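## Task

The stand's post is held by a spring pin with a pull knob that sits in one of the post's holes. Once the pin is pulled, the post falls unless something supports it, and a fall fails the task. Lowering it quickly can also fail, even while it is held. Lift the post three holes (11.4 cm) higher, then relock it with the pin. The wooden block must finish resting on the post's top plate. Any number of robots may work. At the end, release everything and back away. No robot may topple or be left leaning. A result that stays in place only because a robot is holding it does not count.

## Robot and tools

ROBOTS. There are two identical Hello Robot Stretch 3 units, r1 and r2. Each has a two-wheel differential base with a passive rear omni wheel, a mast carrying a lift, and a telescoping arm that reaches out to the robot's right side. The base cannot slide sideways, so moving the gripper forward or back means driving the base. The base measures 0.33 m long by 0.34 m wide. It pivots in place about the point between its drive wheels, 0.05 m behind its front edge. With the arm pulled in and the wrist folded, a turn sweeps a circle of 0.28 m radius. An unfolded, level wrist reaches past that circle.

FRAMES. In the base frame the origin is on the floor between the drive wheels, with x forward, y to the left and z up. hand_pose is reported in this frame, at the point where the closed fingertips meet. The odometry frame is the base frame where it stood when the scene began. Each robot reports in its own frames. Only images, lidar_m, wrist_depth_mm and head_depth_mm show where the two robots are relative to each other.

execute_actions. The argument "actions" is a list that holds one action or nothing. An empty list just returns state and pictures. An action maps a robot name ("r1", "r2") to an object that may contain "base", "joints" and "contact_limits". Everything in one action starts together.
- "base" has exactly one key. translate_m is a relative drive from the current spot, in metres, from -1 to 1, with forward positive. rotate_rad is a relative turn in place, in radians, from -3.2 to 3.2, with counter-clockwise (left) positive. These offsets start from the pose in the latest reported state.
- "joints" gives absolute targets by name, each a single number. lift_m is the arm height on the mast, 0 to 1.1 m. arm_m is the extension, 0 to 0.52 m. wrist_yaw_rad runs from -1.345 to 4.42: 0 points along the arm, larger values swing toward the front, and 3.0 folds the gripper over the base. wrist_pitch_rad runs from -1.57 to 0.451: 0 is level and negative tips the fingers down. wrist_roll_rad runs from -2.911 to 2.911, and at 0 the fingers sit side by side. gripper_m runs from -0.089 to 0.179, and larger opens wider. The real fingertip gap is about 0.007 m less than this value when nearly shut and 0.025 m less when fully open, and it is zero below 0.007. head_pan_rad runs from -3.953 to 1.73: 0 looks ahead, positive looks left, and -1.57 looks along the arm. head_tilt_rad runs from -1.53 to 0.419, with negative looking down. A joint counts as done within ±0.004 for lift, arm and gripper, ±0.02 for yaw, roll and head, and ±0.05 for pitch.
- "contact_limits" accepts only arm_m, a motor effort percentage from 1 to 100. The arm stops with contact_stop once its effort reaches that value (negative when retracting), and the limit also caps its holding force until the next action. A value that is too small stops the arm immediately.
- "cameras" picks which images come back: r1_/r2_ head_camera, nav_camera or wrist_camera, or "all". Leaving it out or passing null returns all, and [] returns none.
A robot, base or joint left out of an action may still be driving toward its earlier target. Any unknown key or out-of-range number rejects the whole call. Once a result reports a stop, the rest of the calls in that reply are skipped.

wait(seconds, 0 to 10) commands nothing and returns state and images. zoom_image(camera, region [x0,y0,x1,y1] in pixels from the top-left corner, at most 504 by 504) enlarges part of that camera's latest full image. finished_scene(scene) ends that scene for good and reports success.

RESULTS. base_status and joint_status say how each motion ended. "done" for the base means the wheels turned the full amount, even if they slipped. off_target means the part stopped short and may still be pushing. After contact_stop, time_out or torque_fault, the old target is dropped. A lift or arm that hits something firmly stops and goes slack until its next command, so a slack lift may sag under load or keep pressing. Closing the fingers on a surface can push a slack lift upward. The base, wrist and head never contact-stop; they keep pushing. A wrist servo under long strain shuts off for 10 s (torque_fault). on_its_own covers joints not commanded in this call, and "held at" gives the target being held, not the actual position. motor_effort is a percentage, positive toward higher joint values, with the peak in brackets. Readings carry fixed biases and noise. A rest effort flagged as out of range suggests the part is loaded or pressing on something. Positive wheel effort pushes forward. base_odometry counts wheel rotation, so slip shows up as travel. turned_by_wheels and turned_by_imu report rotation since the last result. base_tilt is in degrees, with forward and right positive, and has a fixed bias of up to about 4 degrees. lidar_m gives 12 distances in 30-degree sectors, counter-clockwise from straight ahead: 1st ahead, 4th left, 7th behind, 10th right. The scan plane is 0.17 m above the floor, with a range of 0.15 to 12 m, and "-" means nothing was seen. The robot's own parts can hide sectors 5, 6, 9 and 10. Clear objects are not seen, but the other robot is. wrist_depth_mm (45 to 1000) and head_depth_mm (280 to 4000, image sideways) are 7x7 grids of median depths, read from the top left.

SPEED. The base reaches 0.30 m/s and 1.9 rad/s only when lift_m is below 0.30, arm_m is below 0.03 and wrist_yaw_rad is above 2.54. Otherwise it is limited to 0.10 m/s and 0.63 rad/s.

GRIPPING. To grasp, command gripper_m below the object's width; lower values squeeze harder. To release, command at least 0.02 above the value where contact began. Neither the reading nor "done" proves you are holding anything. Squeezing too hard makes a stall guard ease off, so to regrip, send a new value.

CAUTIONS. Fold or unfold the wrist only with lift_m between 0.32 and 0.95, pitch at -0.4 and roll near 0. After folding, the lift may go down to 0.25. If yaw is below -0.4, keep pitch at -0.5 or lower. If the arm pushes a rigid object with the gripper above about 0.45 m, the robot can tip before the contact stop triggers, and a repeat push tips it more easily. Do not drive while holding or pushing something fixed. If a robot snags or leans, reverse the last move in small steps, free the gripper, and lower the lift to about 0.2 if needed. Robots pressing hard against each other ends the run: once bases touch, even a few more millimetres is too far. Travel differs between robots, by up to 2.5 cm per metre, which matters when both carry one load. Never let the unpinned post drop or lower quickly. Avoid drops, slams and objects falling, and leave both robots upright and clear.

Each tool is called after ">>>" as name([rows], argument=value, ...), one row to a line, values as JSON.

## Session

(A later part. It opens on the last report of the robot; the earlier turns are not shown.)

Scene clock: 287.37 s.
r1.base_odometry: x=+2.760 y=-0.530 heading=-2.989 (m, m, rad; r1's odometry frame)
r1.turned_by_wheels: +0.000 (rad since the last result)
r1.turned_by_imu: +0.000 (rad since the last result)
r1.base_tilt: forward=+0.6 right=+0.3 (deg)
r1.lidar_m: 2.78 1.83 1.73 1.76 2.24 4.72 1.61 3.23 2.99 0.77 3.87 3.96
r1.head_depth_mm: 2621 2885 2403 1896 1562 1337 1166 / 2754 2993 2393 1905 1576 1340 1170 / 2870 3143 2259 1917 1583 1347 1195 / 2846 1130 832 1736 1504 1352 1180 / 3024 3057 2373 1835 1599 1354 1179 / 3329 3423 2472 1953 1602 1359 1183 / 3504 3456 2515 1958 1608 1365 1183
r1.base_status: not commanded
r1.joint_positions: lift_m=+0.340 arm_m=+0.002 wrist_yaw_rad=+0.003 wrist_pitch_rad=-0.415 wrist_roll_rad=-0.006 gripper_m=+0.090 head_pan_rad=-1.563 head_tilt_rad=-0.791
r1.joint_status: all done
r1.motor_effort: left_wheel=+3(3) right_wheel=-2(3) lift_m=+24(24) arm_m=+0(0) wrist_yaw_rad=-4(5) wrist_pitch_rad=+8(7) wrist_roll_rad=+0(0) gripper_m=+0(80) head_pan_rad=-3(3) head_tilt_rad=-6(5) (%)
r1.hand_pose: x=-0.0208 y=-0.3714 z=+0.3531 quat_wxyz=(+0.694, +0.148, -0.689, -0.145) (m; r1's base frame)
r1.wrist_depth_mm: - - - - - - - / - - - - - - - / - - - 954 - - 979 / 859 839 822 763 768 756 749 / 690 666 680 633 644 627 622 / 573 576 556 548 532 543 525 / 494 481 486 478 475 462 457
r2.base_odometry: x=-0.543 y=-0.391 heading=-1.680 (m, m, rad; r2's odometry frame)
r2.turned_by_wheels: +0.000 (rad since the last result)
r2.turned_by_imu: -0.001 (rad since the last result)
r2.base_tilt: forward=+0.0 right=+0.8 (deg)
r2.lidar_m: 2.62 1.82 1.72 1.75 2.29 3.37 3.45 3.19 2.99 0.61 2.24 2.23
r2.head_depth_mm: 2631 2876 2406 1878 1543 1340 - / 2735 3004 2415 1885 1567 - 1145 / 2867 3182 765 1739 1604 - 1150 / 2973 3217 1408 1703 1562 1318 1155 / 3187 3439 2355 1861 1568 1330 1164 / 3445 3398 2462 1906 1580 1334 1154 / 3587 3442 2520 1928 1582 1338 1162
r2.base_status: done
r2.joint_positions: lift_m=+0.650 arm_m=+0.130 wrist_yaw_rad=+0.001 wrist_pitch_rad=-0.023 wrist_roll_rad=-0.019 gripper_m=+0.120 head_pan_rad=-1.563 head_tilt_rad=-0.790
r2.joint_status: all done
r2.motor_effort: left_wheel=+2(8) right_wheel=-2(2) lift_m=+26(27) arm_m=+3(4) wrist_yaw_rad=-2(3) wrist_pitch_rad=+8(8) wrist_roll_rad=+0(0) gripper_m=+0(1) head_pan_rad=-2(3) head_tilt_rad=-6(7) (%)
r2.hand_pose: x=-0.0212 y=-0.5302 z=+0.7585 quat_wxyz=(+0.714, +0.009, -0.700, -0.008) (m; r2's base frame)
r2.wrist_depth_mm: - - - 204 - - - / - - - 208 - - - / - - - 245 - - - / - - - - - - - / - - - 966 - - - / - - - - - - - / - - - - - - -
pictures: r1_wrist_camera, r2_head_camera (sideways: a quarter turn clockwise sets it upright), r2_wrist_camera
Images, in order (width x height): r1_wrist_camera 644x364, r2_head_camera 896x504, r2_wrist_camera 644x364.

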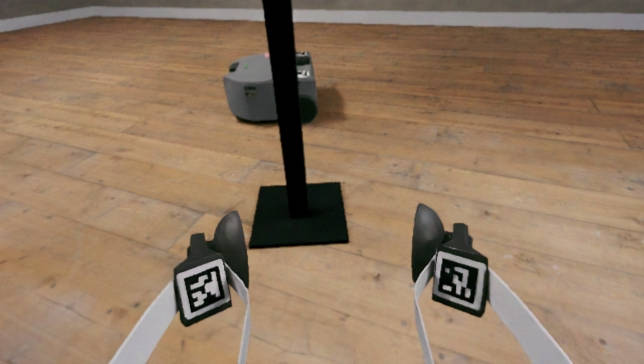

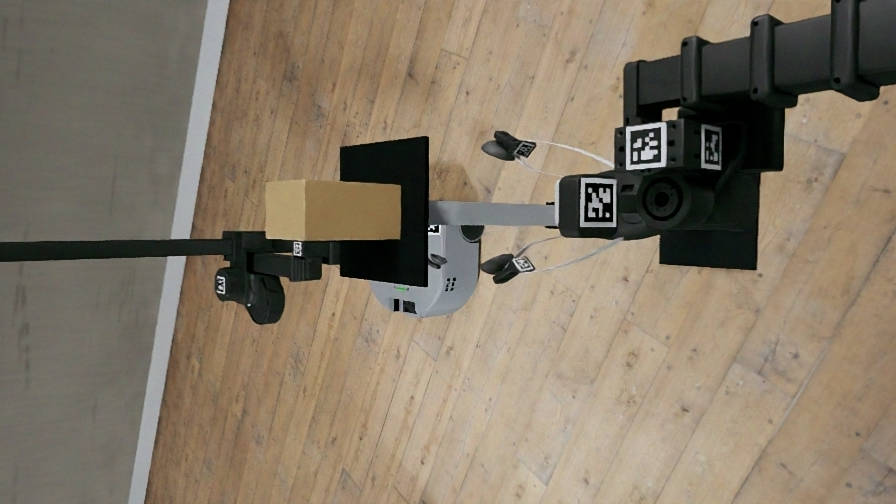

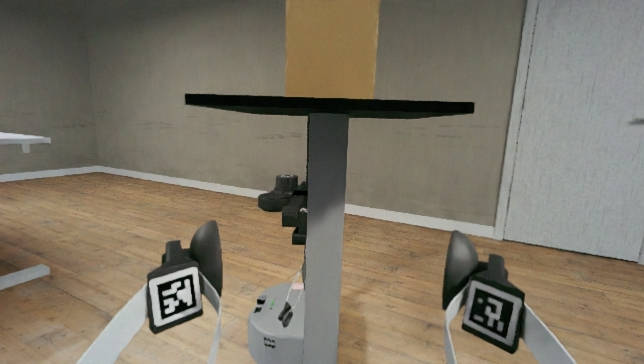

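>>> execute_actions([
  {"r1": {"base": {"translate_m": 0.04}, "joints": {"wrist_pitch_rad": 0.0, "arm_m": 0.12}}, "r2": {"base": {"translate_m": 0.004}, "joints": {"lift_m": 0.665, "arm_m": 0.235}}},
], cameras=["r2_head_camera", "r2_wrist_camera", "r1_wrist_camera", "r1_head_camera"])

Scene clock: 313.30 s.
r1.base_odometry: x=+2.720 y=-0.536 heading=-2.989 (m, m, rad; r1's odometry frame)
r1.turned_by_wheels: +0.000 (rad since the last result)
r1.turned_by_imu: +0.000 (rad since the last result)
r1.base_tilt: forward=+0.6 right=+0.2 (deg)
r1.lidar_m: 2.76 1.83 1.72 1.74 2.21 4.75 1.64 3.23 3.00 0.77 3.85 3.93
r1.head_depth_mm: 2660 2917 2394 1908 1570 1339 1161 / 2782 3035 2420 1901 1573 1336 1199 / 2891 3129 858 1849 1546 1351 - / 2829 1172 926 1755 1593 1353 1177 / 3055 3215 2448 1876 1592 1356 1179 / 3336 3451 2483 1937 1602 1361 1186 / 3541 3451 2496 1958 1604 1369 1184
r1.base_status: done
r1.joint_positions: lift_m=+0.340 arm_m=+0.120 wrist_yaw_rad=+0.002 wrist_pitch_rad=-0.025 wrist_roll_rad=-0.006 gripper_m=+0.090 head_pan_rad=-1.563 head_tilt_rad=-0.791
r1.joint_status: all done
r1.motor_effort: left_wheel=+2(6) right_wheel=-2(3) lift_m=+24(24) arm_m=+4(4) wrist_yaw_rad=-3(5) wrist_pitch_rad=+10(11) wrist_roll_rad=+0(0) gripper_m=+0(0) head_pan_rad=-3(3) head_tilt_rad=-4(5) (%)
r1.hand_pose: x=-0.0210 y=-0.5203 z=+0.4482 quat_wxyz=(+0.710, +0.010, -0.705, -0.008) (m; r1's base frame)
r1.wrist_depth_mm: - - - - - - - / - - - - - - - / - - - - - - - / - - - - - - - / - - - 971 - - - / - 961 983 884 863 930 836 / 762 738 722 686 701 681 685
r2.base_odometry: x=-0.543 y=-0.395 heading=-1.679 (m, m, rad; r2's odometry frame)
r2.turned_by_wheels: +0.000 (rad since the last result)
r2.turned_by_imu: -0.001 (rad since the last result)
r2.base_tilt: forward=+0.0 right=+0.7 (deg)
r2.lidar_m: 2.62 1.82 1.72 1.76 2.29 3.38 3.45 3.20 2.99 0.61 2.25 2.23
r2.head_depth_mm: 2605 2902 2404 1876 1560 1321 - / 2752 3000 2409 1892 - 1299 1139 / 2895 3166 683 777 - 1292 1147 / 2947 3255 1441 1707 1565 1303 1150 / 3231 3428 2450 1862 1575 1334 1156 / 3414 3437 2468 1940 1566 1334 1154 / 3667 3443 2500 1918 1587 1336 1166
r2.base_status: done
r2.joint_positions: lift_m=+0.665 arm_m=+0.235 wrist_yaw_rad=+0.001 wrist_pitch_rad=-0.023 wrist_roll_rad=-0.019 gripper_m=+0.120 head_pan_rad=-1.563 head_tilt_rad=-0.790
r2.joint_status: all done
r2.motor_effort: left_wheel=+3(7) right_wheel=-1(3) lift_m=+27(29) arm_m=+3(0) wrist_yaw_rad=-2(1) wrist_pitch_rad=+8(8) wrist_roll_rad=+0(0) gripper_m=+1(0) head_pan_rad=-2(2) head_tilt_rad=-6(7) (%)
r2.hand_pose: x=-0.0212 y=-0.6352 z=+0.7735 quat_wxyz=(+0.714, +0.009, -0.700, -0.008) (m; r2's base frame)
r2.wrist_depth_mm: - - - 105 104 - - / - - - 107 107 - - / - 74 111 109 71 - - / - - - 140 - - - / - - - 145 - - - / - - - 149 - - - / - - - 155 - - -
pictures: r1_head_camera (sideways: a quarter turn clockwise sets it upright), r1_wrist_camera, r2_head_camera (sideways: a quarter turn clockwise sets it upright), r2_wrist_camera
Images, in order (width x height): r1_head_camera 896x504, r1_wrist_camera 644x364, r2_head_camera 896x504, r2_wrist_camera 644x364.

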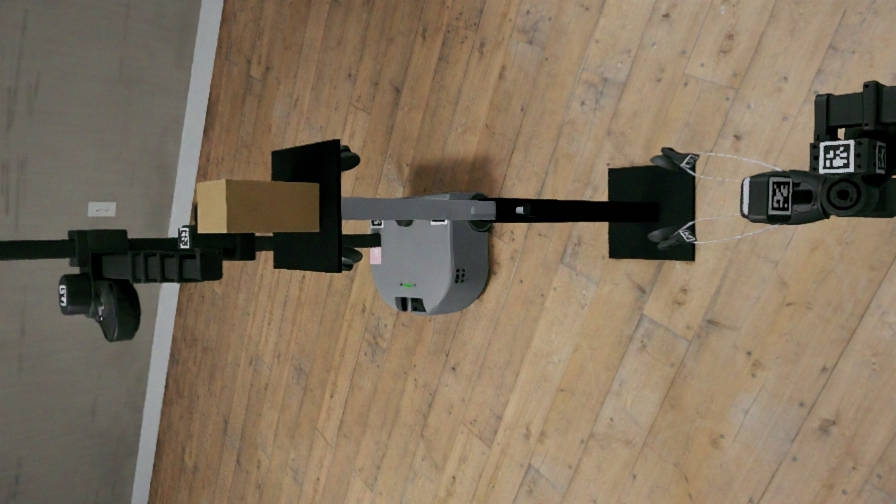

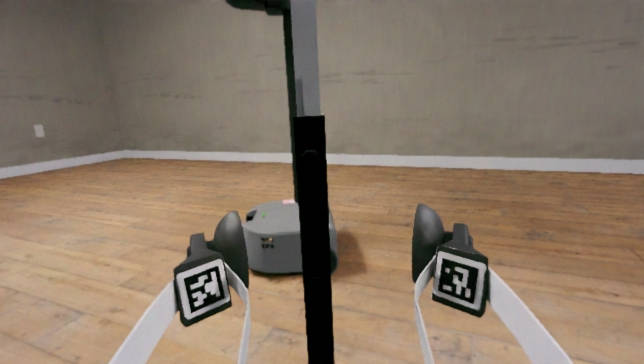

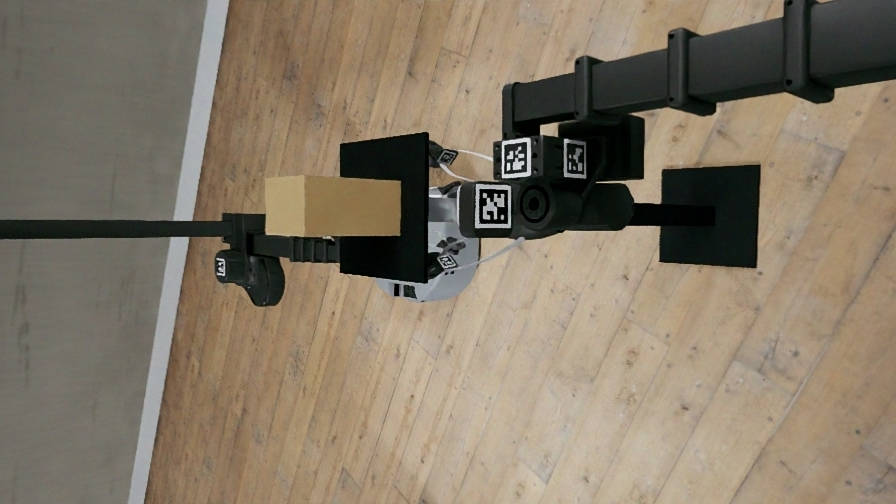

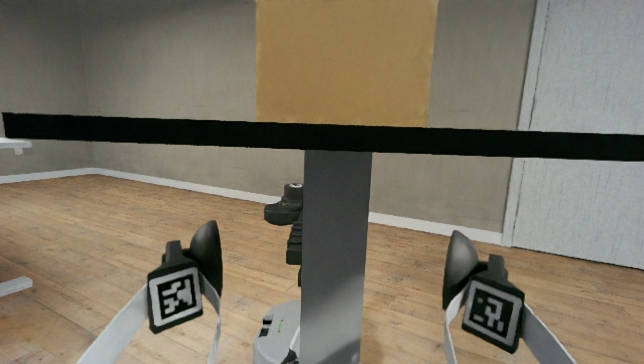

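>>> execute_actions([
  {"r1": {"base": {"translate_m": 0.01}, "joints": {"lift_m": 0.37, "arm_m": 0.25}}, "r2": {"joints": {"wrist_pitch_rad": 0.12, "gripper_m": 0.065}}},
], cameras=["r2_wrist_camera", "r1_wrist_camera", "r1_head_camera"])

Scene clock: 371.30 s.
r1.base_odometry: x=+2.710 y=-0.537 heading=-2.989 (m, m, rad; r1's odometry frame)
r1.turned_by_wheels: +0.000 (rad since the last result)
r1.turned_by_imu: +0.000 (rad since the last result)
r1.base_tilt: forward=+0.6 right=+0.2 (deg)
r1.lidar_m: 2.76 1.83 1.72 1.74 2.21 4.76 1.66 3.24 3.01 0.77 3.87 3.90
r1.head_depth_mm: 2661 2919 2385 1896 1572 1336 1162 / 2767 3006 2412 1906 1576 1400 1182 / 2894 3121 827 1806 1507 - 1171 / 1352 1140 1920 1763 1591 1349 1176 / 3115 3192 2477 1871 1595 1356 1181 / 3336 3416 2473 1961 1605 1362 1185 / 3520 3453 2503 1952 1611 1370 1183
r1.base_status: done
r1.joint_positions: lift_m=+0.370 arm_m=+0.250 wrist_yaw_rad=+0.002 wrist_pitch_rad=-0.024 wrist_roll_rad=-0.006 gripper_m=+0.090 head_pan_rad=-1.563 head_tilt_rad=-0.791
r1.joint_status: all done
r1.motor_effort: left_wheel=+2(7) right_wheel=-2(3) lift_m=+25(24) arm_m=+4(3) wrist_yaw_rad=-3(3) wrist_pitch_rad=+11(10) wrist_roll_rad=+0(0) gripper_m=+0(1) head_pan_rad=-3(3) head_tilt_rad=-5(6) (%)
r1.hand_pose: x=-0.0210 y=-0.6503 z=+0.4784 quat_wxyz=(+0.710, +0.009, -0.705, -0.008) (m; r1's base frame)
r1.wrist_depth_mm: - - - - - - - / - - - - - - - / - - - - - - - / - - - - - - - / - - - 887 - - - / - - 833 793 918 962 913 / 809 771 766 706 752 723 717
r2.base_odometry: x=-0.543 y=-0.395 heading=-1.679 (m, m, rad; r2's odometry frame)
r2.turned_by_wheels: +0.000 (rad since the last result)
r2.turned_by_imu: -0.001 (rad since the last result)
r2.base_tilt: forward=+0.0 right=+0.7 (deg)
r2.lidar_m: 2.62 1.82 1.71 1.76 2.29 3.36 3.44 3.19 2.99 0.61 2.24 2.23
r2.head_depth_mm: 2594 2863 2416 1874 1543 1325 - / 2786 3008 2407 1889 - 1307 1140 / 2861 3165 681 790 - 1291 1142 / 3042 3227 1413 1714 1565 1299 1153 / 3207 3424 2468 1875 1562 1330 1157 / 3407 3420 2469 1928 1571 1333 1159 / 3567 3498 2471 1927 1577 1344 1160
r2.base_status: not commanded
r2.joint_positions: lift_m=+0.665 arm_m=+0.235 wrist_yaw_rad=+0.001 wrist_pitch_rad=+0.095 wrist_roll_rad=-0.019 gripper_m=+0.065 head_pan_rad=-1.563 head_tilt_rad=-0.790
r2.joint_status: all done
r2.motor_effort: left_wheel=+2(2) right_wheel=-2(2) lift_m=+27(26) arm_m=+3(3) wrist_yaw_rad=-1(1) wrist_pitch_rad=+9(11) wrist_roll_rad=+0(0) gripper_m=+0(90) head_pan_rad=-3(3) head_tilt_rad=-6(7) (%)
r2.hand_pose: x=-0.0212 y=-0.6370 z=+0.8038 quat_wxyz=(+0.713, -0.033, -0.699, +0.033) (m; r2's base frame)
r2.wrist_depth_mm: - - - 114 113 - - / - - - 115 114 - - / - - - 116 116 - - / - - 146 117 116 - - / - - 79 144 77 82 76 / - - - 146 - - - / - - - 147 - - -
pictures: r1_head_camera (sideways: a quarter turn clockwise sets it upright), r1_wrist_camera, r2_wrist_camera
Images, in order (width x height): r1_head_camera 896x504, r1_wrist_camera 644x364, r2_wrist_camera 644x364.

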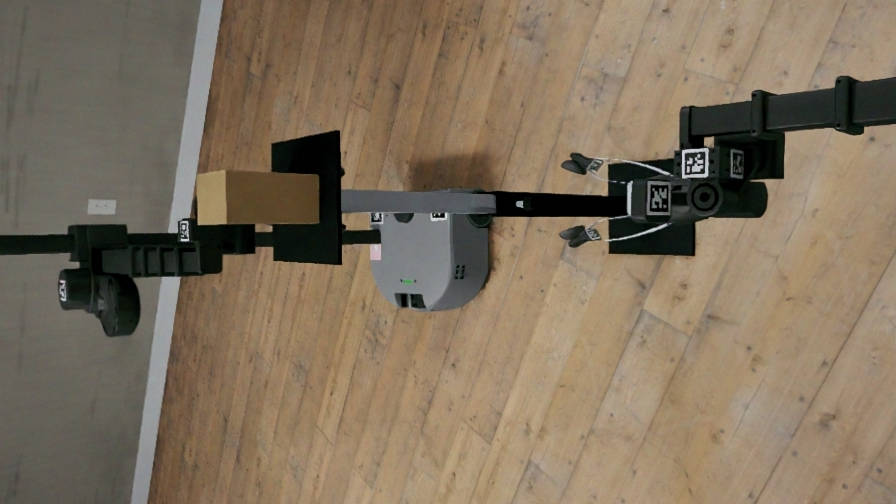

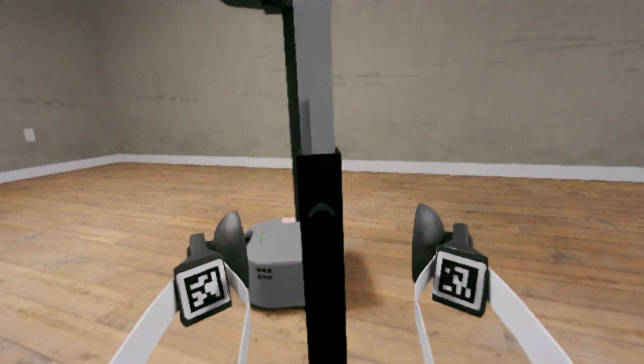

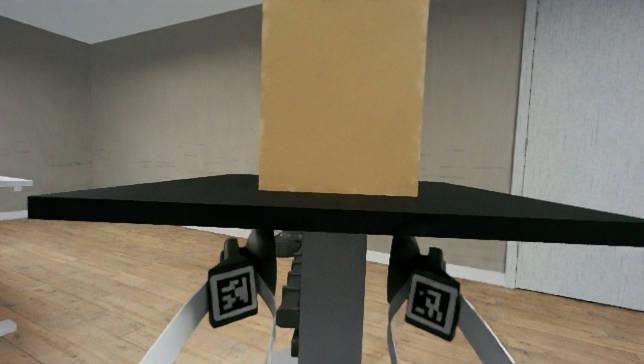

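>>> zoom_image(camera="r1_wrist_camera", region=[220, 130, 440, 300])

Region (220, 130, 440, 300) of r1_wrist_camera's 644x364 image, scaled by 2.291; it fills the top 389 rows of this view, and the rest is white.

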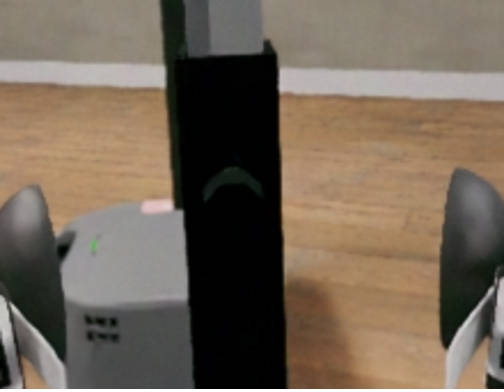

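>>> execute_actions([
  {"r1": {"base": {"translate_m": 0.003}, "joints": {"lift_m": 0.355, "arm_m": 0.32, "gripper_m": 0.07}}},
], cameras=["r1_wrist_camera", "r1_head_camera"])

Scene clock: 411.63 s.
r1.base_odometry: x=+2.707 y=-0.538 heading=-2.989 (m, m, rad; r1's odometry frame)
r1.turned_by_wheels: +0.000 (rad since the last result)
r1.turned_by_imu: +0.000 (rad since the last result)
r1.base_tilt: forward=+0.7 right=+0.2 (deg)
r1.lidar_m: 2.75 1.83 1.72 1.74 2.21 4.78 1.66 3.24 3.01 0.77 3.88 3.90
r1.head_depth_mm: 2674 2885 2385 1892 1570 1337 1165 / 2776 3015 2385 1908 1578 1343 1187 / 2904 3118 829 1795 1520 1289 1170 / 1352 1139 1922 1753 1588 1346 1172 / 3133 3209 2477 1884 1598 1360 1183 / 3367 3399 2470 1949 1605 1369 1186 / 3513 3447 2512 1954 1609 1367 1186
r1.base_status: done
r1.joint_positions: lift_m=+0.355 arm_m=+0.320 wrist_yaw_rad=+0.002 wrist_pitch_rad=-0.024 wrist_roll_rad=-0.006 gripper_m=+0.070 head_pan_rad=-1.563 head_tilt_rad=-0.791
r1.joint_status: all done
r1.motor_effort: left_wheel=+3(8) right_wheel=-2(3) lift_m=+18(29) arm_m=+4(5) wrist_yaw_rad=-3(3) wrist_pitch_rad=+10(10) wrist_roll_rad=+0(0) gripper_m=-1(72) head_pan_rad=-3(3) head_tilt_rad=-5(5) (%)
r1.hand_pose: x=-0.0210 y=-0.7203 z=+0.4638 quat_wxyz=(+0.710, +0.009, -0.705, -0.008) (m; r1's base frame)
r1.wrist_depth_mm: - - - 201 - - - / - - - 885 - - - / - - - 918 - - - / - - - 214 - - - / - - - 222 - - - / - - - 233 885 910 888 / 782 764 736 243 721 709 710
r2.base_odometry: x=-0.543 y=-0.395 heading=-1.679 (m, m, rad; r2's odometry frame)
r2.turned_by_wheels: +0.000 (rad since the last result)
r2.turned_by_imu: -0.001 (rad since the last result)
r2.base_tilt: forward=+0.0 right=+0.8 (deg)
r2.lidar_m: 2.62 1.82 1.72 1.76 2.29 3.35 3.43 3.20 3.00 0.61 2.24 2.23
r2.head_depth_mm: 2652 2897 2390 1864 1552 1322 - / 2769 3031 2418 1898 - 1305 1136 / 2919 3137 681 786 - 1301 1148 / 2969 3199 1374 1703 1547 1296 1150 / 3198 3414 2459 1916 1567 1337 1159 / 3402 3522 2478 1935 1576 1340 1159 / 3658 3421 2479 1957 1585 1342 1157
r2.base_status: not commanded
r2.joint_positions: lift_m=+0.665 arm_m=+0.235 wrist_yaw_rad=+0.001 wrist_pitch_rad=+0.095 wrist_roll_rad=-0.019 gripper_m=+0.065 head_pan_rad=-1.563 head_tilt_rad=-0.790
r2.joint_status: not commanded
r2.motor_effort: left_wheel=+2(2) right_wheel=-1(2) lift_m=+26(26) arm_m=+3(2) wrist_yaw_rad=-2(1) wrist_pitch_rad=+9(9) wrist_roll_rad=+0(0) gripper_m=-1(1) head_pan_rad=-3(3) head_tilt_rad=-7(7) (%)
r2.hand_pose: x=-0.0212 y=-0.6370 z=+0.8038 quat_wxyz=(+0.713, -0.033, -0.699, +0.033) (m; r2's base frame)
r2.wrist_depth_mm: - - - 114 113 - - / - - - 115 115 - - / - - - 117 116 - - / - - 146 117 116 - - / - - 79 144 77 82 75 / - - - 146 - - - / - - - 148 - - -
pictures: r1_head_camera (sideways: a quarter turn clockwise sets it upright), r1_wrist_camera
Images, in order (width x height): r1_head_camera 896x504, r1_wrist_camera 644x364.

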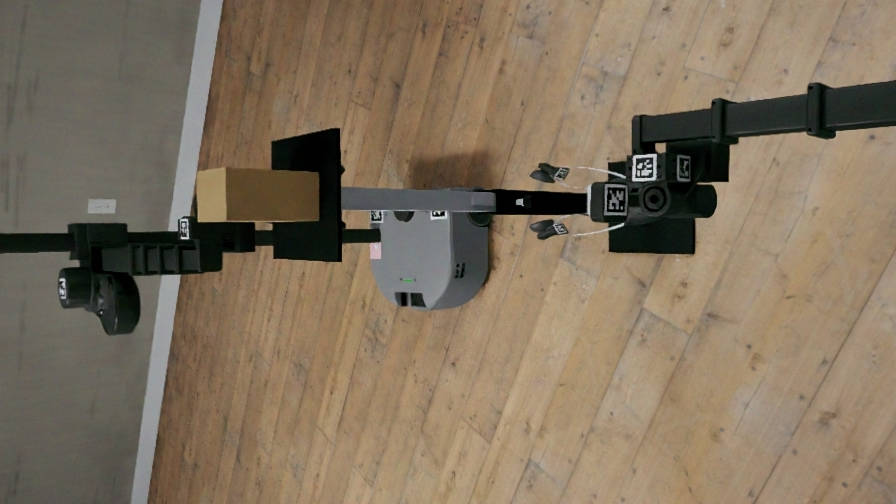

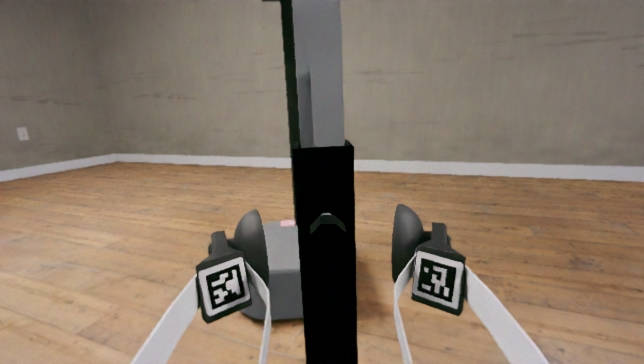

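>>> zoom_image(camera="r1_wrist_camera", region=[230, 140, 430, 300])

>>> zoom_image(camera="r1_head_camera", region=[470, 150, 640, 250])

Region (230, 140, 430, 300) of r1_wrist_camera's 644x364 image, scaled by 2.520; it fills the top 403 rows of this view, and the rest is white.

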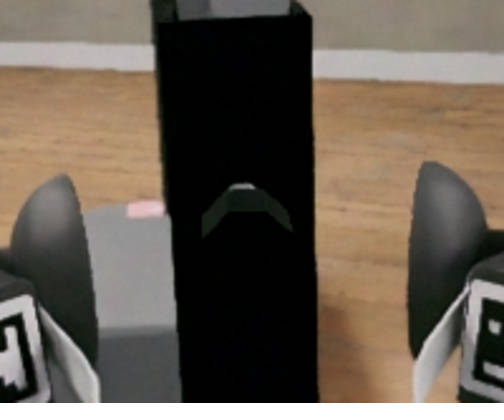

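Region (470, 150, 640, 250) of r1_head_camera's 896x504 image, scaled by 2.965, with more detail than that image has; it fills the top 296 rows of this view, and the rest is white.

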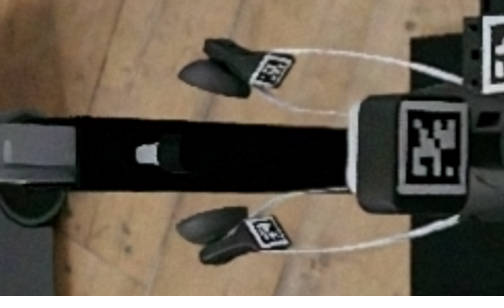

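>>> execute_actions([
  {"r1": {"joints": {"lift_m": 0.35, "arm_m": 0.346, "gripper_m": 0.05}}, "r2": {"joints": {"gripper_m": 0.01}}},
], cameras=["r1_wrist_camera", "r1_head_camera", "r2_wrist_camera"])

Scene clock: 444.97 s.
r1.base_odometry: x=+2.707 y=-0.538 heading=-2.989 (m, m, rad; r1's odometry frame)
r1.turned_by_wheels: +0.000 (rad since the last result)
r1.turned_by_imu: +0.000 (rad since the last result)
r1.base_tilt: forward=+0.6 right=+0.3 (deg)
r1.lidar_m: 2.75 1.82 1.72 1.74 2.21 4.76 1.66 3.23 3.01 0.77 3.86 3.92
r1.head_depth_mm: 2644 2945 2401 1888 1570 1331 1162 / 2771 3029 2415 1903 1572 1354 1167 / 2906 3150 828 1807 1581 1292 1172 / 1353 1141 1930 1767 1593 1357 1175 / 3106 3232 2478 1880 1598 1355 1177 / 3366 3430 2460 1945 1600 1365 1184 / 3528 3421 2482 1962 1603 1365 1186
r1.base_status: not commanded
r1.joint_positions: lift_m=+0.350 arm_m=+0.346 wrist_yaw_rad=+0.002 wrist_pitch_rad=-0.024 wrist_roll_rad=-0.006 gripper_m=+0.050 head_pan_rad=-1.563 head_tilt_rad=-0.791
r1.joint_status: all done
r1.motor_effort: left_wheel=+3(2) right_wheel=-2(1) lift_m=+18(18) arm_m=+4(4) wrist_yaw_rad=-2(3) wrist_pitch_rad=+10(10) wrist_roll_rad=+0(0) gripper_m=+0(72) head_pan_rad=-3(3) head_tilt_rad=-6(5) (%)
r1.hand_pose: x=-0.0210 y=-0.7463 z=+0.4588 quat_wxyz=(+0.710, +0.009, -0.705, -0.008) (m; r1's base frame)
r1.wrist_depth_mm: - - - 176 - - - / - - - 184 - - - / - - - 207 - - - / - - - 187 - - - / - - - 190 - - - / - - - 203 - 916 877 / 784 760 735 210 725 709 694
r2.base_odometry: x=-0.543 y=-0.395 heading=-1.680 (m, m, rad; r2's odometry frame)
r2.turned_by_wheels: +0.000 (rad since the last result)
r2.turned_by_imu: -0.001 (rad since the last result)
r2.base_tilt: forward=+0.0 right=+0.8 (deg)
r2.lidar_m: 2.62 1.82 1.72 1.76 2.29 3.36 3.44 3.21 2.99 0.61 2.24 2.23
r2.head_depth_mm: 2621 2842 2391 1874 1552 1332 - / 2781 3034 2399 1884 - 1304 1137 / 2845 3158 679 1098 - 1297 1149 / 3013 3166 1391 1718 1545 1299 1156 / 3197 3456 2447 1906 1572 1331 1159 / 3385 3493 2471 1960 1576 1335 1162 / 3614 3416 2490 1947 1572 1338 1161
r2.base_status: not commanded
r2.joint_positions: lift_m=+0.665 arm_m=+0.235 wrist_yaw_rad=+0.000 wrist_pitch_rad=+0.096 wrist_roll_rad=-0.019 gripper_m=+0.011 head_pan_rad=-1.563 head_tilt_rad=-0.790
r2.joint_status: all done
r2.motor_effort: left_wheel=+2(2) right_wheel=-1(2) lift_m=+26(26) arm_m=-1(3) wrist_yaw_rad=-1(2) wrist_pitch_rad=+8(9) wrist_roll_rad=+0(0) gripper_m=-12(95) head_pan_rad=-2(2) head_tilt_rad=-7(7) (%)
r2.hand_pose: x=-0.0214 y=-0.6374 z=+0.8040 quat_wxyz=(+0.713, -0.034, -0.699, +0.033) (m; r2's base frame)
r2.wrist_depth_mm: - - - 112 112 - - / - - - 114 114 - - / - - - 115 115 - - / - - 148 116 115 - - / - - - 77 76 82 75 / - - - 144 - - - / - - - 146 - - -
pictures: r1_head_camera (sideways: a quarter turn clockwise sets it upright), r1_wrist_camera, r2_wrist_camera
Images, in order (width x height): r1_head_camera 896x504, r1_wrist_camera 644x364, r2_wrist_camera 644x364.

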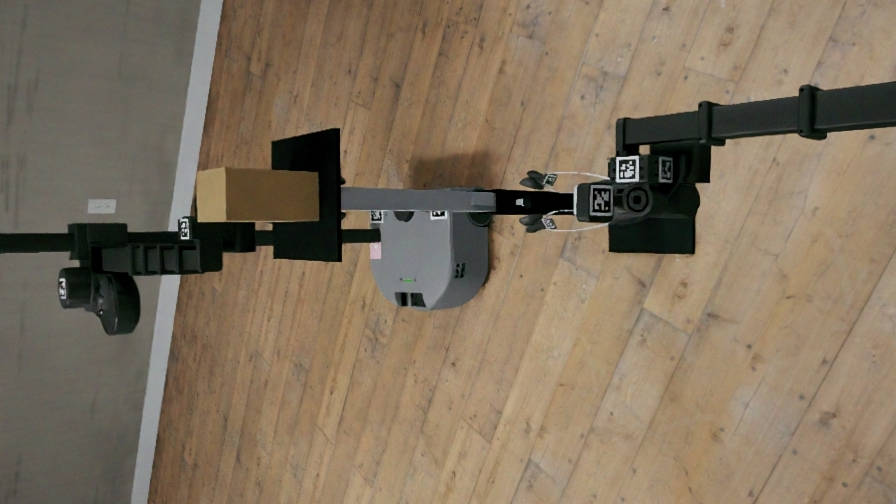

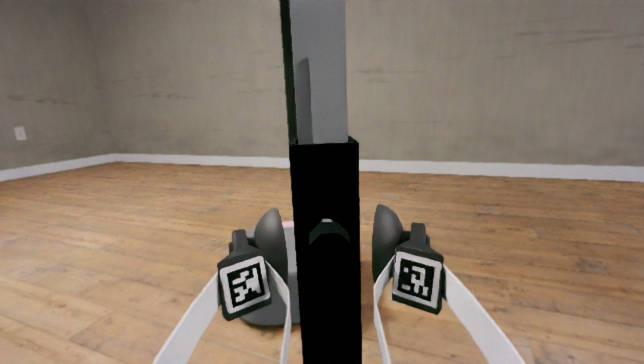

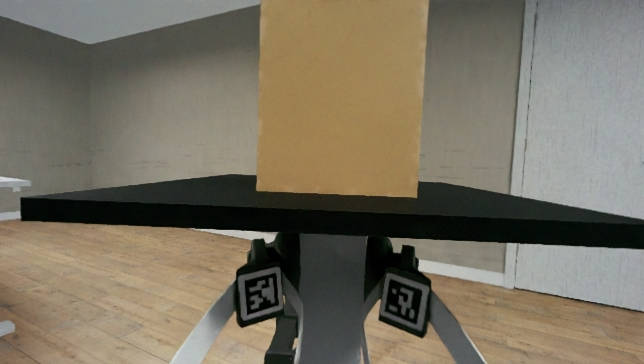

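>>> zoom_image(camera="r1_head_camera", region=[470, 150, 640, 250])

>>> zoom_image(camera="r1_wrist_camera", region=[230, 140, 430, 300])

Region (470, 150, 640, 250) of r1_head_camera's 896x504 image, scaled by 2.965, with more detail than that image has; it fills the top 296 rows of this view, and the rest is white.

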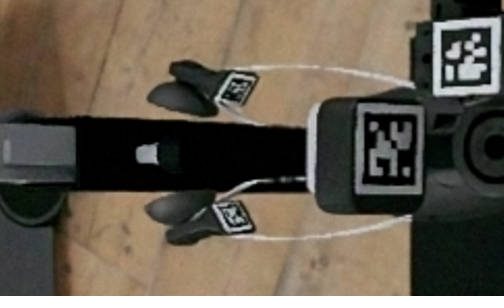

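Region (230, 140, 430, 300) of r1_wrist_camera's 644x364 image, scaled by 2.520; it fills the top 403 rows of this view, and the rest is white.

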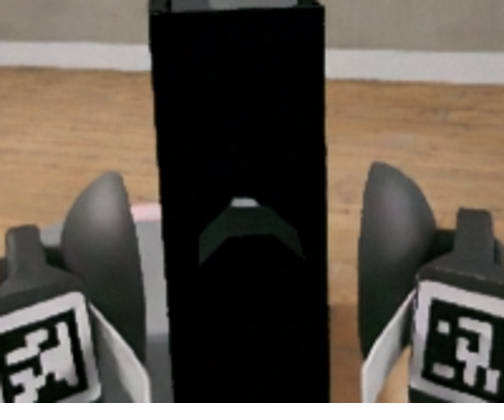

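>>> execute_actions([
  {"r1": {"joints": {"gripper_m": -0.01}}, "r2": {"joints": {"gripper_m": -0.03}}},
], cameras=["r1_wrist_camera", "r1_head_camera"])

Scene clock: 457.87 s.
r1.base_odometry: x=+2.707 y=-0.538 heading=-2.989 (m, m, rad; r1's odometry frame)
r1.turned_by_wheels: +0.000 (rad since the last result)
r1.turned_by_imu: +0.000 (rad since the last result)
r1.base_tilt: forward=+0.6 right=+0.3 (deg)
r1.lidar_m: 2.74 1.82 1.71 1.74 2.21 4.75 1.66 3.25 3.01 0.77 3.86 3.92
r1.head_depth_mm: 2673 2935 2395 1890 1569 1336 1162 / 2769 2999 2391 1906 1580 1357 1167 / 2904 3126 826 1809 1584 1295 1169 / 1355 1138 1912 1755 1587 1354 1178 / 3108 3215 2465 1880 1596 1355 1179 / 3353 3418 2486 1944 1598 1366 1185 / 3582 3434 2487 1948 1613 1367 1184
r1.base_status: not commanded
r1.joint_positions: lift_m=+0.350 arm_m=+0.346 wrist_yaw_rad=+0.001 wrist_pitch_rad=-0.023 wrist_roll_rad=-0.006 gripper_m=-0.009 head_pan_rad=-1.563 head_tilt_rad=-0.791
r1.joint_status: all done
r1.motor_effort: left_wheel=+2(2) right_wheel=-1(2) lift_m=+18(18) arm_m=+3(4) wrist_yaw_rad=-2(3) wrist_pitch_rad=+10(10) wrist_roll_rad=+0(0) gripper_m=-12(86) head_pan_rad=-3(3) head_tilt_rad=-5(5) (%)
r1.hand_pose: x=-0.0211 y=-0.7464 z=+0.4588 quat_wxyz=(+0.710, +0.009, -0.705, -0.008) (m; r1's base frame)
r1.wrist_depth_mm: - - - 176 - - - / - - - 182 - - - / - - - 188 - - - / - - - 187 - - - / - - - 167 - - - / - - 881 202 918 886 881 / 756 772 761 212 705 706 687
r2.base_odometry: x=-0.543 y=-0.395 heading=-1.680 (m, m, rad; r2's odometry frame)
r2.turned_by_wheels: +0.000 (rad since the last result)
r2.turned_by_imu: -0.001 (rad since the last result)
r2.base_tilt: forward=+0.0 right=+0.8 (deg)
r2.lidar_m: 2.62 1.81 1.72 1.75 2.29 3.37 3.45 3.20 2.99 0.61 2.24 2.23
r2.head_depth_mm: 2635 2887 2404 1885 1552 1331 - / 2749 2988 2421 1901 - 1311 1134 / 2906 3152 677 711 - 1294 1148 / 3030 3215 1400 1716 1564 1293 1153 / 3219 3391 2415 1907 1557 1326 1161 / 3464 3408 2477 1932 1572 1333 1161 / 3654 3437 2461 1921 1584 1342 1165
r2.base_status: not commanded
r2.joint_positions: lift_m=+0.665 arm_m=+0.236 wrist_yaw_rad=+0.000 wrist_pitch_rad=+0.097 wrist_roll_rad=-0.019 gripper_m=-0.029 head_pan_rad=-1.563 head_tilt_rad=-0.790
r2.joint_status: all done
r2.motor_effort: left_wheel=+1(2) right_wheel=-1(1) lift_m=+26(26) arm_m=-5(5) wrist_yaw_rad=+0(0) wrist_pitch_rad=+8(8) wrist_roll_rad=+0(0) gripper_m=-27(100) head_pan_rad=-3(3) head_tilt_rad=-6(6) (%)
r2.hand_pose: x=-0.0214 y=-0.6380 z=+0.8043 quat_wxyz=(+0.713, -0.034, -0.699, +0.034) (m; r2's base frame)
r2.wrist_depth_mm: - - - 111 110 - - / - - - 112 111 - - / - - - 113 113 - - / - - 115 114 113 - - / - - - 75 77 73 74 / - - - 143 - - - / - - - 144 - - -
pictures: r1_head_camera (sideways: a quarter turn clockwise sets it upright), r1_wrist_camera
Images, in order (width x height): r1_head_camera 896x504, r1_wrist_camera 644x364.

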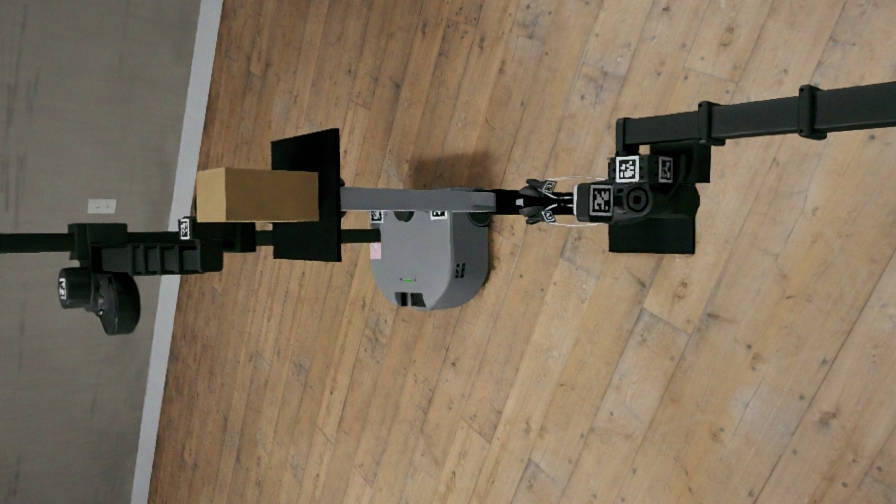

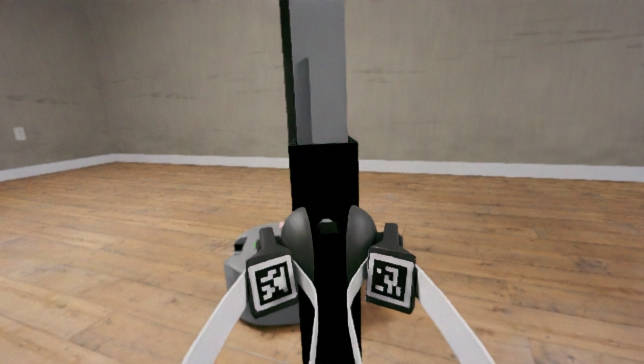

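>>> execute_actions([
  {"r1": {"joints": {"gripper_m": -0.03}}, "r2": {"joints": {"lift_m": 0.671, "arm_m": 0.239}}},
], cameras=["r1_wrist_camera", "r2_wrist_camera"])

Scene clock: 467.97 s.
r1.base_odometry: x=+2.707 y=-0.538 heading=-2.989 (m, m, rad; r1's odometry frame)
r1.turned_by_wheels: +0.000 (rad since the last result)
r1.turned_by_imu: +0.000 (rad since the last result)
r1.base_tilt: forward=+0.6 right=+0.3 (deg)
r1.lidar_m: 2.75 1.82 1.72 1.74 2.22 4.74 1.67 3.25 3.00 0.77 3.88 3.92
r1.head_depth_mm: 2658 2937 2401 1888 1570 1331 1163 / 2776 2998 2409 1913 1580 1354 1166 / 2880 3111 826 1802 1572 1293 1170 / 1355 1104 1910 1755 1595 1353 1175 / 3059 3348 2457 1874 1597 1362 1182 / 3347 3417 2499 1948 1595 1363 1181 / 3534 3448 2516 1969 1609 1363 1183
r1.base_status: not commanded
r1.joint_positions: lift_m=+0.350 arm_m=+0.346 wrist_yaw_rad=+0.001 wrist_pitch_rad=-0.023 wrist_roll_rad=-0.006 gripper_m=-0.029 head_pan_rad=-1.563 head_tilt_rad=-0.791
r1.joint_status: all done
r1.motor_effort: left_wheel=+3(3) right_wheel=-2(2) lift_m=+18(18) arm_m=+3(3) wrist_yaw_rad=-3(2) wrist_pitch_rad=+10(10) wrist_roll_rad=+0(0) gripper_m=-18(86) head_pan_rad=-3(3) head_tilt_rad=-5(6) (%)
r1.hand_pose: x=-0.0211 y=-0.7464 z=+0.4589 quat_wxyz=(+0.710, +0.009, -0.705, -0.008) (m; r1's base frame)
r1.wrist_depth_mm: - - - 177 - - - / - - - 183 - - - / - - - 188 - - - / - - - 186 - - - / - - - 167 - - - / - - 912 202 931 904 880 / 761 753 729 212 688 714 691
r2.base_odometry: x=-0.543 y=-0.395 heading=-1.679 (m, m, rad; r2's odometry frame)
r2.turned_by_wheels: +0.000 (rad since the last result)
r2.turned_by_imu: -0.001 (rad since the last result)
r2.base_tilt: forward=+0.0 right=+0.8 (deg)
r2.lidar_m: 2.62 1.82 1.72 1.75 2.29 3.37 3.45 3.18 2.99 0.61 2.24 2.22
r2.head_depth_mm: 2639 2877 2372 1887 1559 1330 - / 2751 3066 2420 1879 - 1297 1144 / 2880 3168 680 1706 - 1293 1152 / 3026 3218 1400 1716 1562 1299 1155 / 3172 3373 2431 1919 1563 1332 1152 / 3413 3443 2474 1924 1573 1340 1162 / 3574 3423 2518 1937 1586 1336 1164
r2.base_status: not commanded
r2.joint_positions: lift_m=+0.671 arm_m=+0.239 wrist_yaw_rad=+0.000 wrist_pitch_rad=+0.077 wrist_roll_rad=-0.019 gripper_m=-0.016 head_pan_rad=-1.563 head_tilt_rad=-0.790
r2.joint_status: all done
r2.on_its_own: gripper_m is held at -0.017, not at your -0.030, by its stall guard, which is not easing now
r2.motor_effort: left_wheel=+2(2) right_wheel=-1(1) lift_m=+28(27) arm_m=+1(4) wrist_yaw_rad=+1(0) wrist_pitch_rad=+15(16) wrist_roll_rad=+0(0) gripper_m=-20(22) head_pan_rad=-2(2) head_tilt_rad=-6(7) (%)
r2.hand_pose: x=-0.0215 y=-0.6411 z=+0.8049 quat_wxyz=(+0.713, -0.027, -0.700, +0.026) (m; r2's base frame)
r2.wrist_depth_mm: - - - 108 107 - - / - - - 109 108 - - / - - - 110 110 - - / - - 118 112 111 - - / - 75 77 73 73 71 71 / - - - 142 - - - / - - - 143 - - -
pictures: r1_wrist_camera, r2_wrist_camera
Images, in order (width x height): r1_wrist_camera 644x364, r2_wrist_camera 644x364.

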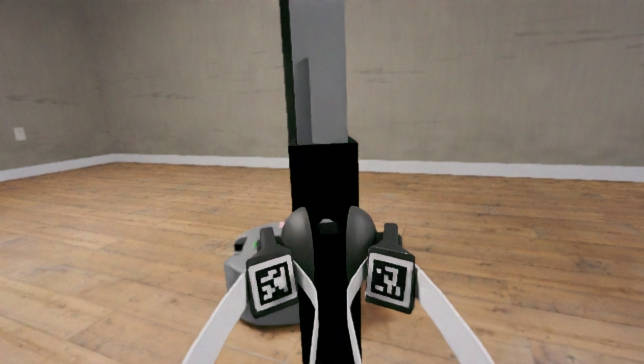

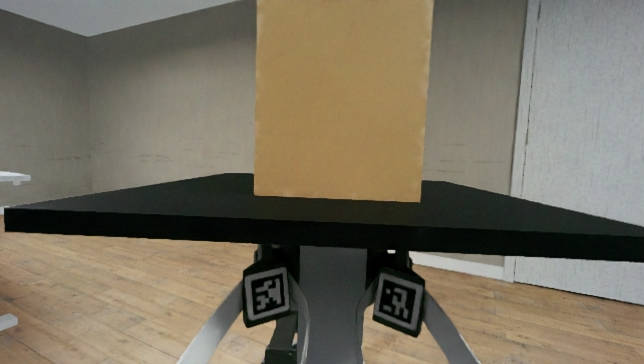

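>>> execute_actions([
  {"r2": {"joints": {"lift_m": 0.679}}},
], cameras=["r1_wrist_camera", "r2_wrist_camera"])

Scene clock: 478.13 s.
r1.base_odometry: x=+2.707 y=-0.538 heading=-2.989 (m, m, rad; r1's odometry frame)
r1.turned_by_wheels: +0.000 (rad since the last result)
r1.turned_by_imu: +0.000 (rad since the last result)
r1.base_tilt: forward=+0.6 right=+0.3 (deg)
r1.lidar_m: 2.74 1.83 1.72 1.74 2.21 4.77 1.66 3.25 3.01 0.77 3.88 3.91
r1.head_depth_mm: 2667 2922 2383 1891 1567 1336 1166 / 2787 3017 2424 1907 1579 1354 1169 / 2893 3082 826 1802 1579 1291 1171 / 1342 1056 1915 1754 1596 1351 1171 / 3080 3348 2452 1881 1594 1358 1182 / 3368 3432 2476 1950 1597 1362 1177 / 3515 3413 2494 1960 1606 1365 1183
r1.base_status: not commanded
r1.joint_positions: lift_m=+0.350 arm_m=+0.346 wrist_yaw_rad=+0.001 wrist_pitch_rad=-0.023 wrist_roll_rad=-0.006 gripper_m=-0.029 head_pan_rad=-1.563 head_tilt_rad=-0.791
r1.joint_status: not commanded
r1.motor_effort: left_wheel=+2(2) right_wheel=-1(2) lift_m=+18(18) arm_m=+2(2) wrist_yaw_rad=-2(2) wrist_pitch_rad=+10(10) wrist_roll_rad=+0(0) gripper_m=-19(19) head_pan_rad=-3(3) head_tilt_rad=-5(5) (%)
r1.hand_pose: x=-0.0211 y=-0.7464 z=+0.4589 quat_wxyz=(+0.710, +0.009, -0.705, -0.008) (m; r1's base frame)
r1.wrist_depth_mm: - - - 176 - - - / - - - 182 - - - / - - - 188 - - - / - - - 187 - - - / - - - 168 - - - / - - 898 202 957 893 883 / 770 763 714 212 723 699 697
r2.base_odometry: x=-0.543 y=-0.395 heading=-1.679 (m, m, rad; r2's odometry frame)
r2.turned_by_wheels: +0.000 (rad since the last result)
r2.turned_by_imu: -0.001 (rad since the last result)
r2.base_tilt: forward=+0.0 right=+0.8 (deg)
r2.lidar_m: 2.61 1.82 1.72 1.75 2.29 3.37 3.44 3.20 3.00 0.61 2.24 2.23
r2.head_depth_mm: 2649 2915 2398 1879 1555 1336 - / 2775 3006 2432 1899 - 1291 1133 / 2868 3156 680 712 - 1301 1144 / 2996 3237 1394 1723 1579 1301 1153 / 3253 3433 2446 1909 1574 1339 1160 / 3410 3399 2463 1923 1576 1330 1160 / 3629 3458 2463 1935 1578 1344 1165
r2.base_status: not commanded
r2.joint_positions: lift_m=+0.679 arm_m=+0.239 wrist_yaw_rad=+0.000 wrist_pitch_rad=+0.049 wrist_roll_rad=-0.019 gripper_m=-0.016 head_pan_rad=-1.563 head_tilt_rad=-0.790
r2.joint_status: all done
r2.on_its_own: gripper_m is held at -0.017, not at your -0.030, by its stall guard, which is not easing now
r2.motor_effort: left_wheel=+2(2) right_wheel=-1(1) lift_m=+30(29) arm_m=+0(1) wrist_yaw_rad=+0(0) wrist_pitch_rad=+25(26) wrist_roll_rad=+0(0) gripper_m=-21(21) head_pan_rad=-3(3) head_tilt_rad=-7(7) (%)
r2.hand_pose: x=-0.0215 y=-0.6410 z=+0.8057 quat_wxyz=(+0.714, -0.017, -0.700, +0.017) (m; r2's base frame)
r2.wrist_depth_mm: - - - 104 104 - - / - - - 106 106 - - / - - - 109 108 - - / - - 126 110 110 - - / - 75 77 72 75 78 81 / - - - 141 - - - / - - - 144 - - -
pictures: r1_wrist_camera, r2_wrist_camera
Images, in order (width x height): r1_wrist_camera 644x364, r2_wrist_camera 644x364.

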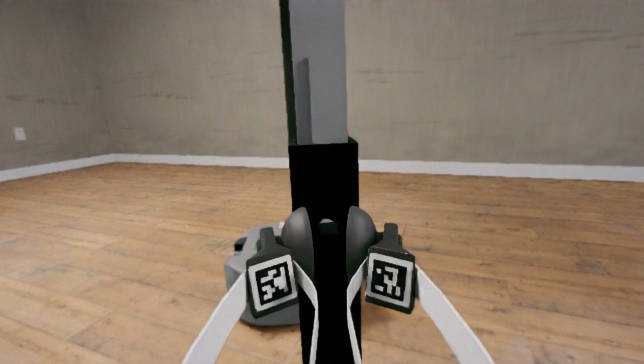

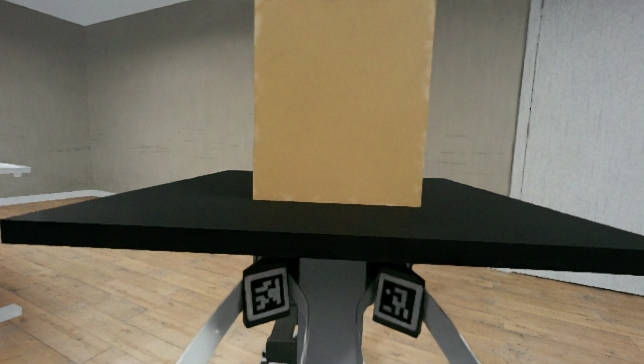

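>>> execute_actions([
  {"r2": {"joints": {"lift_m": 0.689}}},
], cameras=["r1_wrist_camera", "r2_wrist_camera"])

Scene clock: 486.97 s.
r1.base_odometry: x=+2.707 y=-0.538 heading=-2.989 (m, m, rad; r1's odometry frame)
r1.turned_by_wheels: +0.000 (rad since the last result)
r1.turned_by_imu: +0.000 (rad since the last result)
r1.base_tilt: forward=+0.6 right=+0.2 (deg)
r1.lidar_m: 2.74 1.82 1.72 1.74 2.21 4.73 1.66 3.24 3.00 0.77 3.89 3.91
r1.head_depth_mm: 2672 2917 2392 1885 1567 1333 1163 / 2774 3014 2418 1903 1571 1355 1169 / 2905 3104 826 1800 1577 1294 1170 / 1333 1137 1913 1768 1594 1356 1179 / 3099 3367 2469 1887 1597 1356 1176 / 3354 3410 2487 1946 1602 1361 1181 / 3559 3417 2505 1948 1608 1366 1184
r1.base_status: not commanded
r1.joint_positions: lift_m=+0.350 arm_m=+0.346 wrist_yaw_rad=+0.001 wrist_pitch_rad=-0.023 wrist_roll_rad=-0.006 gripper_m=-0.029 head_pan_rad=-1.563 head_tilt_rad=-0.791
r1.joint_status: not commanded
r1.motor_effort: left_wheel=+3(3) right_wheel=-1(2) lift_m=+18(18) arm_m=+2(2) wrist_yaw_rad=-3(3) wrist_pitch_rad=+9(10) wrist_roll_rad=+0(0) gripper_m=-19(19) head_pan_rad=-3(3) head_tilt_rad=-6(6) (%)
r1.hand_pose: x=-0.0211 y=-0.7464 z=+0.4589 quat_wxyz=(+0.710, +0.009, -0.705, -0.008) (m; r1's base frame)
r1.wrist_depth_mm: - - - 176 - - - / - - - 181 - - - / - - - 188 - - - / - - - 187 - - - / - - - 167 - - - / - - 890 202 947 904 896 / 782 777 748 212 712 725 697
r2.base_odometry: x=-0.543 y=-0.395 heading=-1.680 (m, m, rad; r2's odometry frame)
r2.turned_by_wheels: +0.000 (rad since the last result)
r2.turned_by_imu: -0.001 (rad since the last result)
r2.base_tilt: forward=+0.1 right=+0.8 (deg)
r2.lidar_m: 2.61 1.82 1.72 1.76 2.29 3.37 3.45 3.21 2.99 0.61 2.24 2.23
r2.head_depth_mm: 2635 2886 2399 1877 1562 1336 - / 2749 3014 2424 1900 - 1287 1124 / 2906 3138 679 712 - 1292 1151 / 2985 3223 1389 1724 1562 1300 1150 / 3222 3414 2463 1902 1564 1331 1157 / 3404 3423 2464 1917 1579 1333 1157 / 3590 3442 2491 1948 1585 1337 1163
r2.base_status: not commanded
r2.joint_positions: lift_m=+0.688 arm_m=+0.239 wrist_yaw_rad=+0.000 wrist_pitch_rad=+0.014 wrist_roll_rad=-0.019 gripper_m=-0.016 head_pan_rad=-1.563 head_tilt_rad=-0.790
r2.joint_status: all done
r2.on_its_own: gripper_m is held at -0.017, not at your -0.030, by its stall guard, which is not easing now; wrist_pitch_rad is at rest, and its effort (+37) is outside its rest range (-20 to +32)
r2.motor_effort: left_wheel=+2(2) right_wheel=-1(1) lift_m=+32(34) arm_m=+0(1) wrist_yaw_rad=+0(1) wrist_pitch_rad=+37(38) wrist_roll_rad=+0(0) gripper_m=-21(22) head_pan_rad=-3(3) head_tilt_rad=-7(7) (%)
r2.hand_pose: x=-0.0215 y=-0.6405 z=+0.8065 quat_wxyz=(+0.714, -0.005, -0.700, +0.004) (m; r2's base frame)
r2.wrist_depth_mm: - - - 102 101 - - / - - - 104 103 - - / - - - 106 106 - - / - - 132 109 109 - - / - 77 79 82 85 88 91 / - - - 142 71 - 70 / - - - 146 - - -
pictures: r1_wrist_camera, r2_wrist_camera
Images, in order (width x height): r1_wrist_camera 644x364, r2_wrist_camera 644x364.

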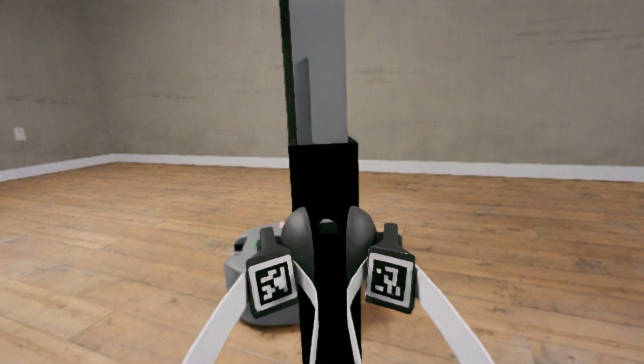

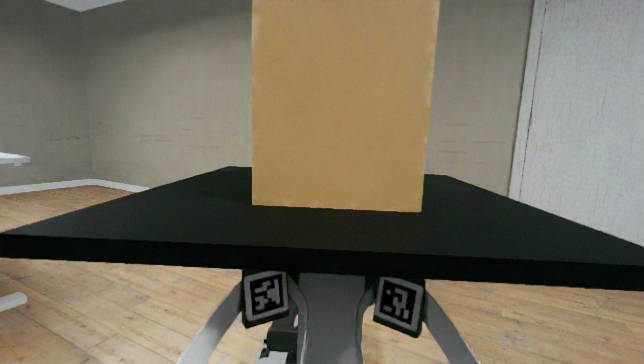

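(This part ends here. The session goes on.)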